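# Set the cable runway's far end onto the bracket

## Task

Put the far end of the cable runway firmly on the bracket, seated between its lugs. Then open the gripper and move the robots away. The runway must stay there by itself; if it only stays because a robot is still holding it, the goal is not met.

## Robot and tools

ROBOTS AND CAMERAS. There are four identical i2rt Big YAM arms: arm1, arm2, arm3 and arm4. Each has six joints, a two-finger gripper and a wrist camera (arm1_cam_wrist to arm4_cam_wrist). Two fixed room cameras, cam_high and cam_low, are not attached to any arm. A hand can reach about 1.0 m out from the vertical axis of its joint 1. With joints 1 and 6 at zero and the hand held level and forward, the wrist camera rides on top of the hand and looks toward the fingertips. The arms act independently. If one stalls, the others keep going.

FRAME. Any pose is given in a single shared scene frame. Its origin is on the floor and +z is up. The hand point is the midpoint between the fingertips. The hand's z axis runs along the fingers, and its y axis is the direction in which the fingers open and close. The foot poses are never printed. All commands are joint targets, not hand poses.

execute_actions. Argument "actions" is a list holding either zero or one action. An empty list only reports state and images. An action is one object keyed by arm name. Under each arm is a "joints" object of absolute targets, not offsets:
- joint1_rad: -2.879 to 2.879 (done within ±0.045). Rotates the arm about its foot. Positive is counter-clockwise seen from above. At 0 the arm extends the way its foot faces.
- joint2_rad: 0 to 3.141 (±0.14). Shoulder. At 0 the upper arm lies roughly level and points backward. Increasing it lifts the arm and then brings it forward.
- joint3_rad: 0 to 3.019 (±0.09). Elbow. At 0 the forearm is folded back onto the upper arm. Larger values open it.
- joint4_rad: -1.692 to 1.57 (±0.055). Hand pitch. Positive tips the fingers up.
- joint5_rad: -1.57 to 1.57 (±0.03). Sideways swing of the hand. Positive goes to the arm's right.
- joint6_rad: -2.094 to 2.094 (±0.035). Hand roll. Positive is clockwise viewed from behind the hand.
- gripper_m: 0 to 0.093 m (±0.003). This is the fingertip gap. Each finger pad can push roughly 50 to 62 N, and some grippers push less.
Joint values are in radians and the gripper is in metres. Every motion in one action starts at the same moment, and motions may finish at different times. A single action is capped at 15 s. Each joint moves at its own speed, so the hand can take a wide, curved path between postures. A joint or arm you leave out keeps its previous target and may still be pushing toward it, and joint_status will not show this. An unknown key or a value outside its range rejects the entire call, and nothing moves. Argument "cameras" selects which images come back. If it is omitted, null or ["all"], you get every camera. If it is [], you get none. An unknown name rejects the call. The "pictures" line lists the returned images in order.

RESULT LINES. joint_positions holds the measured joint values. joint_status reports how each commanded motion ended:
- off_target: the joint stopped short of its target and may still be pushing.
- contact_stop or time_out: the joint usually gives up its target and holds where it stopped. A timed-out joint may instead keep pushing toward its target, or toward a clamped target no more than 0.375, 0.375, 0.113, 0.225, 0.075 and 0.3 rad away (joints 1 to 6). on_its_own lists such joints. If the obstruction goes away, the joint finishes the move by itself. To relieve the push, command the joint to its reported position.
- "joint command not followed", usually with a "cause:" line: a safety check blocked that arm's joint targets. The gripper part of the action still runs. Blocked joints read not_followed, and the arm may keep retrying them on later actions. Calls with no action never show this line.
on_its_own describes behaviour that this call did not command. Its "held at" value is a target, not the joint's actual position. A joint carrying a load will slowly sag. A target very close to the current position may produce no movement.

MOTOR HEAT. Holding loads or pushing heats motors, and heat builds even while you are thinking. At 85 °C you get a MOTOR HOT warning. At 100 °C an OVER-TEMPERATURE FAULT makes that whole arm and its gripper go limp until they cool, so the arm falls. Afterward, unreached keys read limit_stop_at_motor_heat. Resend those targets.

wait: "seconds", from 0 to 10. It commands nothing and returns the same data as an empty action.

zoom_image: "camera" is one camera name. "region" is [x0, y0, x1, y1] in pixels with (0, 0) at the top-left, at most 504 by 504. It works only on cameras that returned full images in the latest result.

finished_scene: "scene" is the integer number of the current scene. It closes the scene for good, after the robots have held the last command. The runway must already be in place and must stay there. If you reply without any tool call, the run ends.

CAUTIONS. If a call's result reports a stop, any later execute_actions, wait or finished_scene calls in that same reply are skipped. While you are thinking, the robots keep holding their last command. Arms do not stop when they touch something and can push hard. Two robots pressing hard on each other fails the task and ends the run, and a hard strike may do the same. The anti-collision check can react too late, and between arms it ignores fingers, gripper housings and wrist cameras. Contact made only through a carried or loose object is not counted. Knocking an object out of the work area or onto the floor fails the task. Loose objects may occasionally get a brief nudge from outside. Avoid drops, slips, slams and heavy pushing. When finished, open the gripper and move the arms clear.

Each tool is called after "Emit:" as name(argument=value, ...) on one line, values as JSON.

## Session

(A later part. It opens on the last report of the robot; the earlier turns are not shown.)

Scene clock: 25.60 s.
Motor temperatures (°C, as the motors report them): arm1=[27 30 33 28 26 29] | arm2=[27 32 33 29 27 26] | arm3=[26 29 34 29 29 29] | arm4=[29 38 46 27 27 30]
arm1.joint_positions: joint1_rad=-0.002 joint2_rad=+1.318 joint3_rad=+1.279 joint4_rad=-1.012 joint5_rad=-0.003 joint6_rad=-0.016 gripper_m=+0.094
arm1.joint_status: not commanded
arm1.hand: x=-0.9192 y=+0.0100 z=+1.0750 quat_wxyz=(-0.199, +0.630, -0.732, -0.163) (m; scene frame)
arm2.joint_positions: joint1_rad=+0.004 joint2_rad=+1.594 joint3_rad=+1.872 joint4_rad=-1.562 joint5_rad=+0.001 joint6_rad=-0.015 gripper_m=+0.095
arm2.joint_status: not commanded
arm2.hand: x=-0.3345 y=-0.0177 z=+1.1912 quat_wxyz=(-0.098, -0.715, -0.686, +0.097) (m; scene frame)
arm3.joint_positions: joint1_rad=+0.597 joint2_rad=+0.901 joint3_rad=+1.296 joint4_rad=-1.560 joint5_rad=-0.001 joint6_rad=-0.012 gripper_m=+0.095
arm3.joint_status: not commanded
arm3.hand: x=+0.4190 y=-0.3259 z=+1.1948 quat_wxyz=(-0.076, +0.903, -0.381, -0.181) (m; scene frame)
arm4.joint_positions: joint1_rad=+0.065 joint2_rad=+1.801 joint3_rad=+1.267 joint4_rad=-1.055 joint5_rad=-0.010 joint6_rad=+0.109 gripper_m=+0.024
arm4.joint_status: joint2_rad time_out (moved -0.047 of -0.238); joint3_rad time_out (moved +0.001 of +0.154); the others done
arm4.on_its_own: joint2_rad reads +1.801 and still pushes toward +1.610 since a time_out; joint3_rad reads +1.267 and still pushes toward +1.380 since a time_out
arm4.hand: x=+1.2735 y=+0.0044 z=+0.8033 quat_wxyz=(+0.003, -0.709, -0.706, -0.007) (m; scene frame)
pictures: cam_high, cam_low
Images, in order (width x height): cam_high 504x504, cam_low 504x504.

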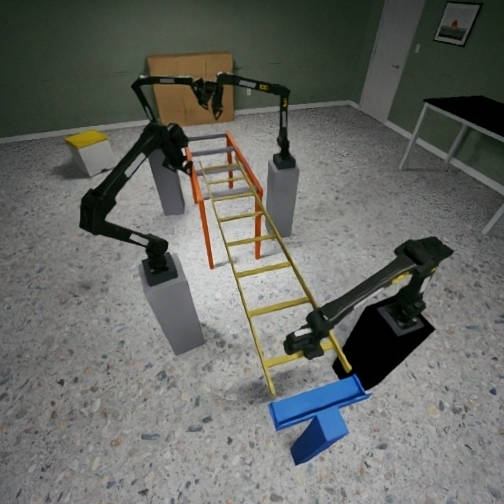

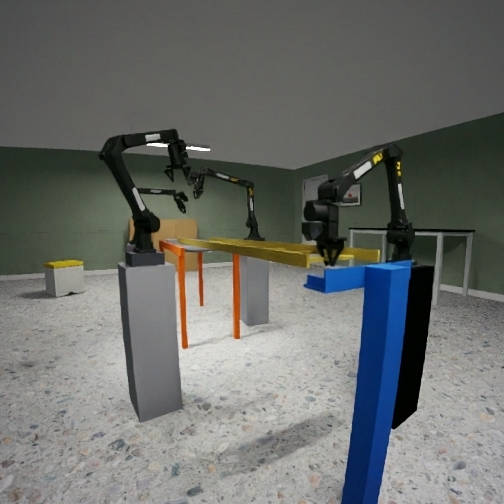

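Emit:
execute_actions(actions=[{"arm4":{"joints":{"joint1_rad":0.22,"joint2_rad":1.59,"joint3_rad":1.41,"joint4_rad":-1.07,"joint6_rad":0.26}}}], cameras=["cam_low","cam_high","arm4_cam_wrist"])

Emit:
zoom_image(camera="cam_high", region=[230, 280, 430, 480])

Scene clock: 27.83 s.
Motor temperatures (°C, as the motors report them): arm1=[27 30 33 28 26 29] | arm2=[27 32 34 29 27 26] | arm3=[26 29 34 29 29 29] | arm4=[29 39 48 27 27 30]
arm1.joint_positions: joint1_rad=-0.002 joint2_rad=+1.318 joint3_rad=+1.279 joint4_rad=-1.012 joint5_rad=-0.003 joint6_rad=-0.016 gripper_m=+0.094
arm1.joint_status: not commanded
arm1.hand: x=-0.9192 y=+0.0100 z=+1.0750 quat_wxyz=(-0.199, +0.630, -0.732, -0.163) (m; scene frame)
arm2.joint_positions: joint1_rad=+0.004 joint2_rad=+1.594 joint3_rad=+1.872 joint4_rad=-1.562 joint5_rad=+0.001 joint6_rad=-0.015 gripper_m=+0.095
arm2.joint_status: not commanded
arm2.hand: x=-0.3345 y=-0.0177 z=+1.1912 quat_wxyz=(-0.098, -0.715, -0.686, +0.097) (m; scene frame)
arm3.joint_positions: joint1_rad=+0.597 joint2_rad=+0.901 joint3_rad=+1.296 joint4_rad=-1.560 joint5_rad=-0.001 joint6_rad=-0.012 gripper_m=+0.095
arm3.joint_status: not commanded
arm3.hand: x=+0.4190 y=-0.3259 z=+1.1948 quat_wxyz=(-0.076, +0.903, -0.381, -0.181) (m; scene frame)
arm4.joint_positions: joint1_rad=+0.226 joint2_rad=+1.796 joint3_rad=+1.267 joint4_rad=-1.063 joint5_rad=-0.011 joint6_rad=+0.262 gripper_m=+0.024
arm4.joint_status: joint2_rad time_out (moved -0.005 of -0.211); joint3_rad time_out (moved +0.000 of +0.143); the others done
arm4.on_its_own: joint2_rad reads +1.796 and still pushes toward +1.590 since a time_out; joint3_rad reads +1.267 and still pushes toward +1.380 since a time_out
arm4.hand: x=+1.3518 y=+0.0208 z=+0.8057 quat_wxyz=(+0.005, -0.706, -0.708, -0.008) (m; scene frame)
pictures: arm4_cam_wrist, cam_high, cam_low
Images, in order (width x height): arm4_cam_wrist 504x504, cam_high 504x504, cam_low 504x504.

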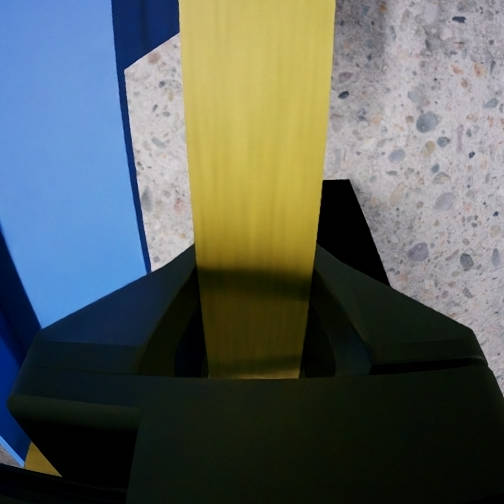

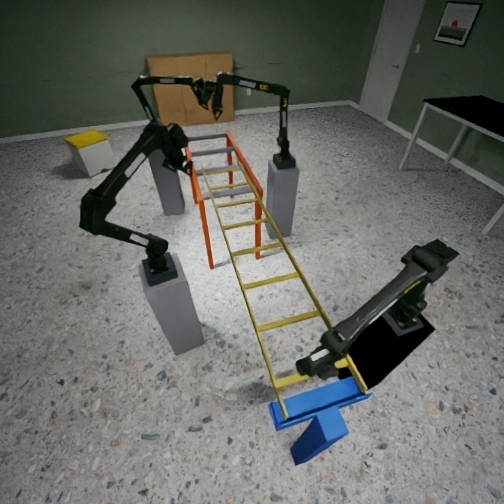

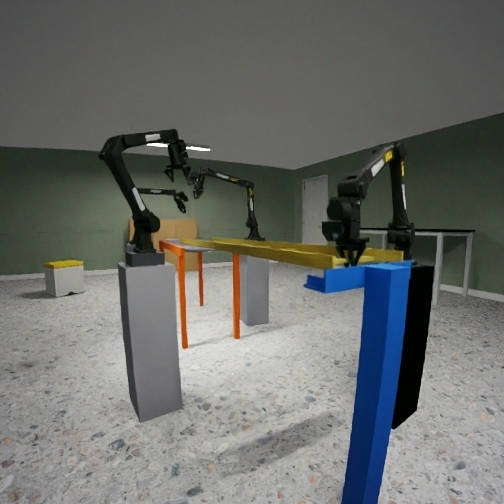

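Region (230, 280, 430, 480) of cam_high's 504x504 image, scaled by 2.520, with more detail than that image has.

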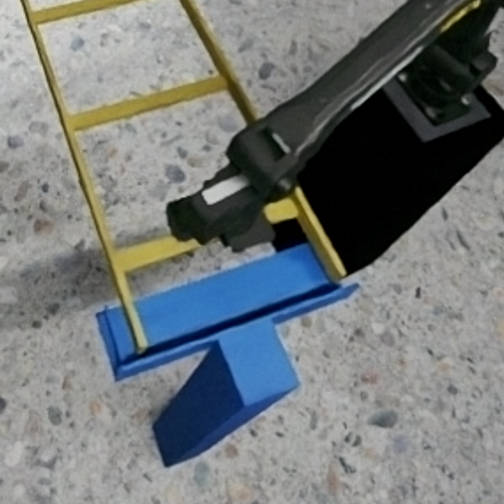

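Emit:
execute_actions(actions=[{"arm4":{"joints":{"joint1_rad":0.21,"joint2_rad":1.63,"joint3_rad":1.47,"joint4_rad":-1.05}}}], cameras=[])

Scene clock: 30.00 s.
Motor temperatures (°C, as the motors report them): arm1=[27 30 34 28 26 29] | arm2=[27 32 34 29 27 26] | arm3=[26 29 34 29 29 29] | arm4=[29 40 51 27 27 30]
arm1.joint_positions: joint1_rad=-0.002 joint2_rad=+1.318 joint3_rad=+1.279 joint4_rad=-1.012 joint5_rad=-0.003 joint6_rad=-0.016 gripper_m=+0.094
arm1.joint_status: not commanded
arm1.hand: x=-0.9192 y=+0.0100 z=+1.0750 quat_wxyz=(-0.199, +0.630, -0.732, -0.163) (m; scene frame)
arm2.joint_positions: joint1_rad=+0.004 joint2_rad=+1.594 joint3_rad=+1.872 joint4_rad=-1.562 joint5_rad=+0.001 joint6_rad=-0.015 gripper_m=+0.095
arm2.joint_status: not commanded
arm2.hand: x=-0.3345 y=-0.0177 z=+1.1912 quat_wxyz=(-0.098, -0.715, -0.686, +0.097) (m; scene frame)
arm3.joint_positions: joint1_rad=+0.597 joint2_rad=+0.901 joint3_rad=+1.296 joint4_rad=-1.560 joint5_rad=-0.001 joint6_rad=-0.012 gripper_m=+0.095
arm3.joint_status: not commanded
arm3.hand: x=+0.4190 y=-0.3259 z=+1.1948 quat_wxyz=(-0.076, +0.903, -0.381, -0.181) (m; scene frame)
arm4.joint_positions: joint1_rad=+0.222 joint2_rad=+1.804 joint3_rad=+1.283 joint4_rad=-1.063 joint5_rad=-0.011 joint6_rad=+0.261 gripper_m=+0.024
arm4.joint_status: joint2_rad time_out (moved +0.008 of -0.166); joint3_rad time_out (moved +0.016 of +0.203); the others done
arm4.on_its_own: joint2_rad reads +1.804 and still pushes toward +1.630 since a time_out; joint3_rad reads +1.283 and still pushes toward +1.396 since a time_out
arm4.hand: x=+1.3517 y=+0.0142 z=+0.8069 quat_wxyz=(+0.002, -0.707, -0.707, -0.006) (m; scene frame)
pictures: none
No camera images: the call's "cameras" was empty. Leave "cameras" out to get every camera's image.

Emit:
execute_actions(actions=[{"arm4":{"joints":{"joint2_rad":1.76,"joint3_rad":1.37,"joint4_rad":-1.0}}}], cameras=["cam_low","cam_high"])

Emit:
zoom_image(camera="cam_high", region=[230, 280, 430, 480])

Scene clock: 32.10 s.
Motor temperatures (°C, as the motors report them): arm1=[27 30 34 28 26 29] | arm2=[27 32 34 29 27 26] | arm3=[26 29 35 29 29 29] | arm4=[29 40 52 27 27 30]
arm1.joint_positions: joint1_rad=-0.002 joint2_rad=+1.318 joint3_rad=+1.279 joint4_rad=-1.012 joint5_rad=-0.003 joint6_rad=-0.016 gripper_m=+0.094
arm1.joint_status: not commanded
arm1.hand: x=-0.9192 y=+0.0100 z=+1.0750 quat_wxyz=(-0.199, +0.630, -0.732, -0.163) (m; scene frame)
arm2.joint_positions: joint1_rad=+0.004 joint2_rad=+1.594 joint3_rad=+1.872 joint4_rad=-1.562 joint5_rad=+0.001 joint6_rad=-0.015 gripper_m=+0.095
arm2.joint_status: not commanded
arm2.hand: x=-0.3345 y=-0.0177 z=+1.1912 quat_wxyz=(-0.098, -0.715, -0.686, +0.097) (m; scene frame)
arm3.joint_positions: joint1_rad=+0.597 joint2_rad=+0.901 joint3_rad=+1.296 joint4_rad=-1.560 joint5_rad=-0.001 joint6_rad=-0.012 gripper_m=+0.095
arm3.joint_status: not commanded
arm3.hand: x=+0.4190 y=-0.3259 z=+1.1948 quat_wxyz=(-0.076, +0.903, -0.381, -0.181) (m; scene frame)
arm4.joint_positions: joint1_rad=+0.222 joint2_rad=+1.888 joint3_rad=+1.277 joint4_rad=-1.005 joint5_rad=-0.005 joint6_rad=+0.263 gripper_m=+0.024
arm4.joint_status: joint3_rad time_out (moved -0.006 of +0.087); the others done
arm4.on_its_own: joint3_rad reads +1.277 and still pushes toward +1.370 since a time_out
arm4.hand: x=+1.3513 y=+0.0109 z=+0.7642 quat_wxyz=(+0.017, -0.708, -0.706, -0.011) (m; scene frame)
pictures: cam_high, cam_low
Images, in order (width x height): cam_high 504x504, cam_low 504x504.

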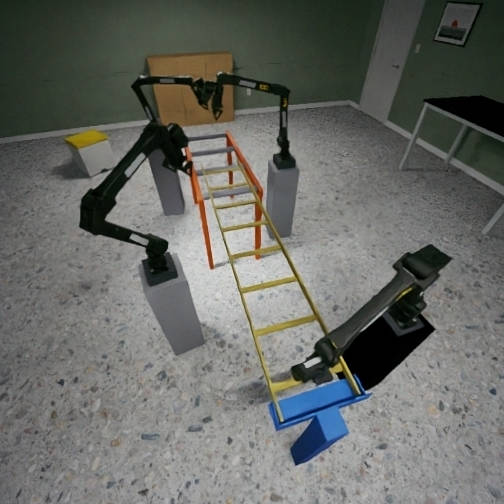

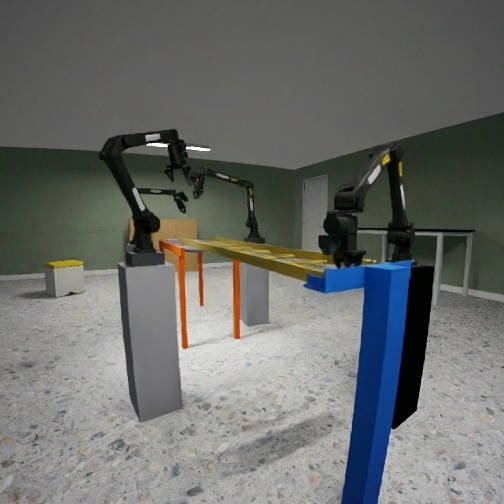

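Region (230, 280, 430, 480) of cam_high's 504x504 image, scaled by 2.520, with more detail than that image has.

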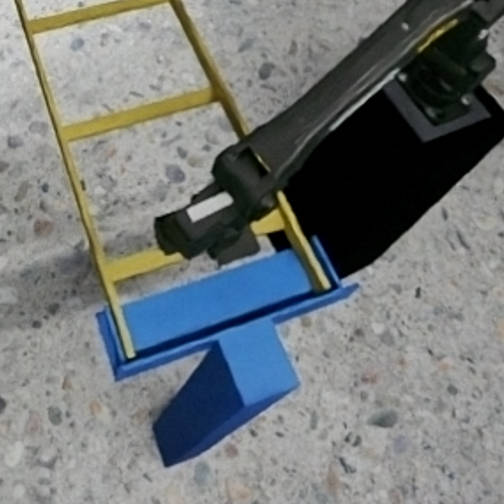

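Between the lugs (the shelf was lower; I'd hit a lug). Unload, release.

Emit:
execute_actions(actions=[{"arm4":{"joints":{"joint2_rad":1.88,"joint3_rad":1.29,"joint4_rad":-0.97}}}], cameras=[])

Emit:
execute_actions(actions=[{"arm4":{"joints":{"gripper_m":0.05}}}], cameras=[])

Emit:
execute_actions(actions=[{"arm4":{"joints":{"joint2_rad":1.4,"joint3_rad":1.5,"joint4_rad":-1.4}}}], cameras=["cam_low","cam_high","arm4_cam_wrist"])

Scene clock: 32.97 s.
Motor temperatures (°C, as the motors report them): arm1=[27 30 34 28 26 29] | arm2=[27 32 34 29 27 26] | arm3=[26 29 35 29 29 29] | arm4=[29 40 51 27 27 30]
arm1.joint_positions: joint1_rad=-0.002 joint2_rad=+1.318 joint3_rad=+1.279 joint4_rad=-1.012 joint5_rad=-0.003 joint6_rad=-0.016 gripper_m=+0.094
arm1.joint_status: not commanded
arm1.hand: x=-0.9192 y=+0.0100 z=+1.0750 quat_wxyz=(-0.199, +0.630, -0.732, -0.163) (m; scene frame)
arm2.joint_positions: joint1_rad=+0.004 joint2_rad=+1.594 joint3_rad=+1.872 joint4_rad=-1.562 joint5_rad=+0.001 joint6_rad=-0.015 gripper_m=+0.095
arm2.joint_status: not commanded
arm2.hand: x=-0.3345 y=-0.0177 z=+1.1912 quat_wxyz=(-0.098, -0.715, -0.686, +0.097) (m; scene frame)
arm3.joint_positions: joint1_rad=+0.597 joint2_rad=+0.901 joint3_rad=+1.296 joint4_rad=-1.560 joint5_rad=-0.001 joint6_rad=-0.012 gripper_m=+0.095
arm3.joint_status: not commanded
arm3.hand: x=+0.4190 y=-0.3259 z=+1.1948 quat_wxyz=(-0.076, +0.903, -0.381, -0.181) (m; scene frame)
arm4.joint_positions: joint1_rad=+0.222 joint2_rad=+1.889 joint3_rad=+1.270 joint4_rad=-0.997 joint5_rad=-0.005 joint6_rad=+0.263 gripper_m=+0.024
arm4.joint_status: all done
arm4.hand: x=+1.3509 y=+0.0123 z=+0.7615 quat_wxyz=(+0.017, -0.708, -0.706, -0.011) (m; scene frame)
pictures: none
No camera images: the call's "cameras" was empty. Leave "cameras" out to get every camera's image.

Scene clock: 33.57 s.
Motor temperatures (°C, as the motors report them): arm1=[27 30 34 28 26 29] | arm2=[27 33 34 29 27 26] | arm3=[26 29 35 29 29 29] | arm4=[29 40 51 27 27 30]
arm1.joint_positions: joint1_rad=-0.002 joint2_rad=+1.318 joint3_rad=+1.279 joint4_rad=-1.012 joint5_rad=-0.003 joint6_rad=-0.016 gripper_m=+0.094
arm1.joint_status: not commanded
arm1.hand: x=-0.9192 y=+0.0100 z=+1.0750 quat_wxyz=(-0.199, +0.630, -0.732, -0.163) (m; scene frame)
arm2.joint_positions: joint1_rad=+0.004 joint2_rad=+1.594 joint3_rad=+1.872 joint4_rad=-1.562 joint5_rad=+0.001 joint6_rad=-0.015 gripper_m=+0.095
arm2.joint_status: not commanded
arm2.hand: x=-0.3345 y=-0.0177 z=+1.1912 quat_wxyz=(-0.098, -0.715, -0.686, +0.097) (m; scene frame)
arm3.joint_positions: joint1_rad=+0.597 joint2_rad=+0.901 joint3_rad=+1.296 joint4_rad=-1.560 joint5_rad=-0.001 joint6_rad=-0.012 gripper_m=+0.095
arm3.joint_status: not commanded
arm3.hand: x=+0.4190 y=-0.3259 z=+1.1948 quat_wxyz=(-0.076, +0.903, -0.381, -0.181) (m; scene frame)
arm4.joint_positions: joint1_rad=+0.220 joint2_rad=+1.883 joint3_rad=+1.270 joint4_rad=-0.986 joint5_rad=-0.003 joint6_rad=+0.263 gripper_m=+0.050
arm4.joint_status: all done
arm4.hand: x=+1.3508 y=+0.0087 z=+0.7643 quat_wxyz=(+0.010, -0.708, -0.706, -0.006) (m; scene frame)
pictures: none
No camera images: the call's "cameras" was empty. Leave "cameras" out to get every camera's image.

Scene clock: 35.17 s.
Motor temperatures (°C, as the motors report them): arm1=[27 30 34 28 26 29] | arm2=[27 33 35 29 27 26] | arm3=[26 29 35 29 29 29] | arm4=[29 39 50 27 27 30]
arm1.joint_positions: joint1_rad=-0.002 joint2_rad=+1.318 joint3_rad=+1.279 joint4_rad=-1.012 joint5_rad=-0.003 joint6_rad=-0.016 gripper_m=+0.094
arm1.joint_status: not commanded
arm1.hand: x=-0.9192 y=+0.0100 z=+1.0750 quat_wxyz=(-0.199, +0.630, -0.732, -0.163) (m; scene frame)
arm2.joint_positions: joint1_rad=+0.004 joint2_rad=+1.594 joint3_rad=+1.872 joint4_rad=-1.562 joint5_rad=+0.001 joint6_rad=-0.015 gripper_m=+0.095
arm2.joint_status: not commanded
arm2.hand: x=-0.3345 y=-0.0177 z=+1.1912 quat_wxyz=(-0.098, -0.715, -0.686, +0.097) (m; scene frame)
arm3.joint_positions: joint1_rad=+0.597 joint2_rad=+0.901 joint3_rad=+1.296 joint4_rad=-1.560 joint5_rad=-0.001 joint6_rad=-0.012 gripper_m=+0.095
arm3.joint_status: not commanded
arm3.hand: x=+0.4190 y=-0.3259 z=+1.1948 quat_wxyz=(-0.076, +0.903, -0.381, -0.181) (m; scene frame)
arm4.joint_positions: joint1_rad=+0.220 joint2_rad=+1.405 joint3_rad=+1.495 joint4_rad=-1.384 joint5_rad=-0.003 joint6_rad=+0.263 gripper_m=+0.050
arm4.joint_status: all done
arm4.hand: x=+1.3423 y=+0.0437 z=+1.0724 quat_wxyz=(-0.122, -0.701, -0.699, +0.070) (m; scene frame)
pictures: arm4_cam_wrist, cam_high, cam_low
Images, in order (width x height): arm4_cam_wrist 504x504, cam_high 504x504, cam_low 504x504.

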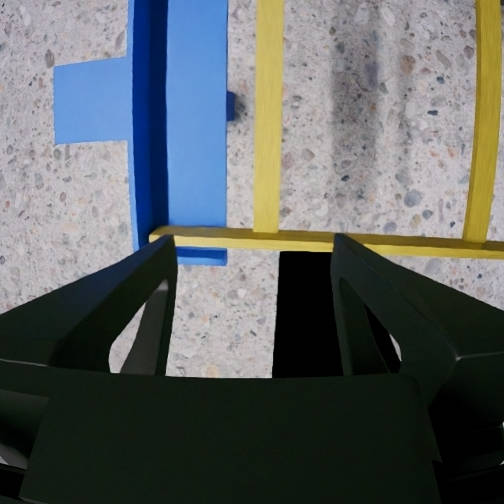

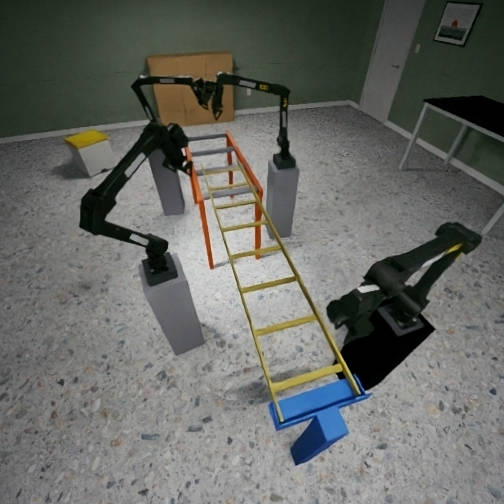

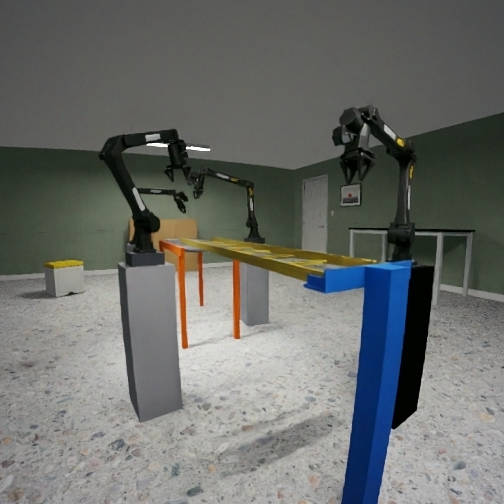

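Emit:
finished_scene(scene=1)

The scene is finished: the task was done.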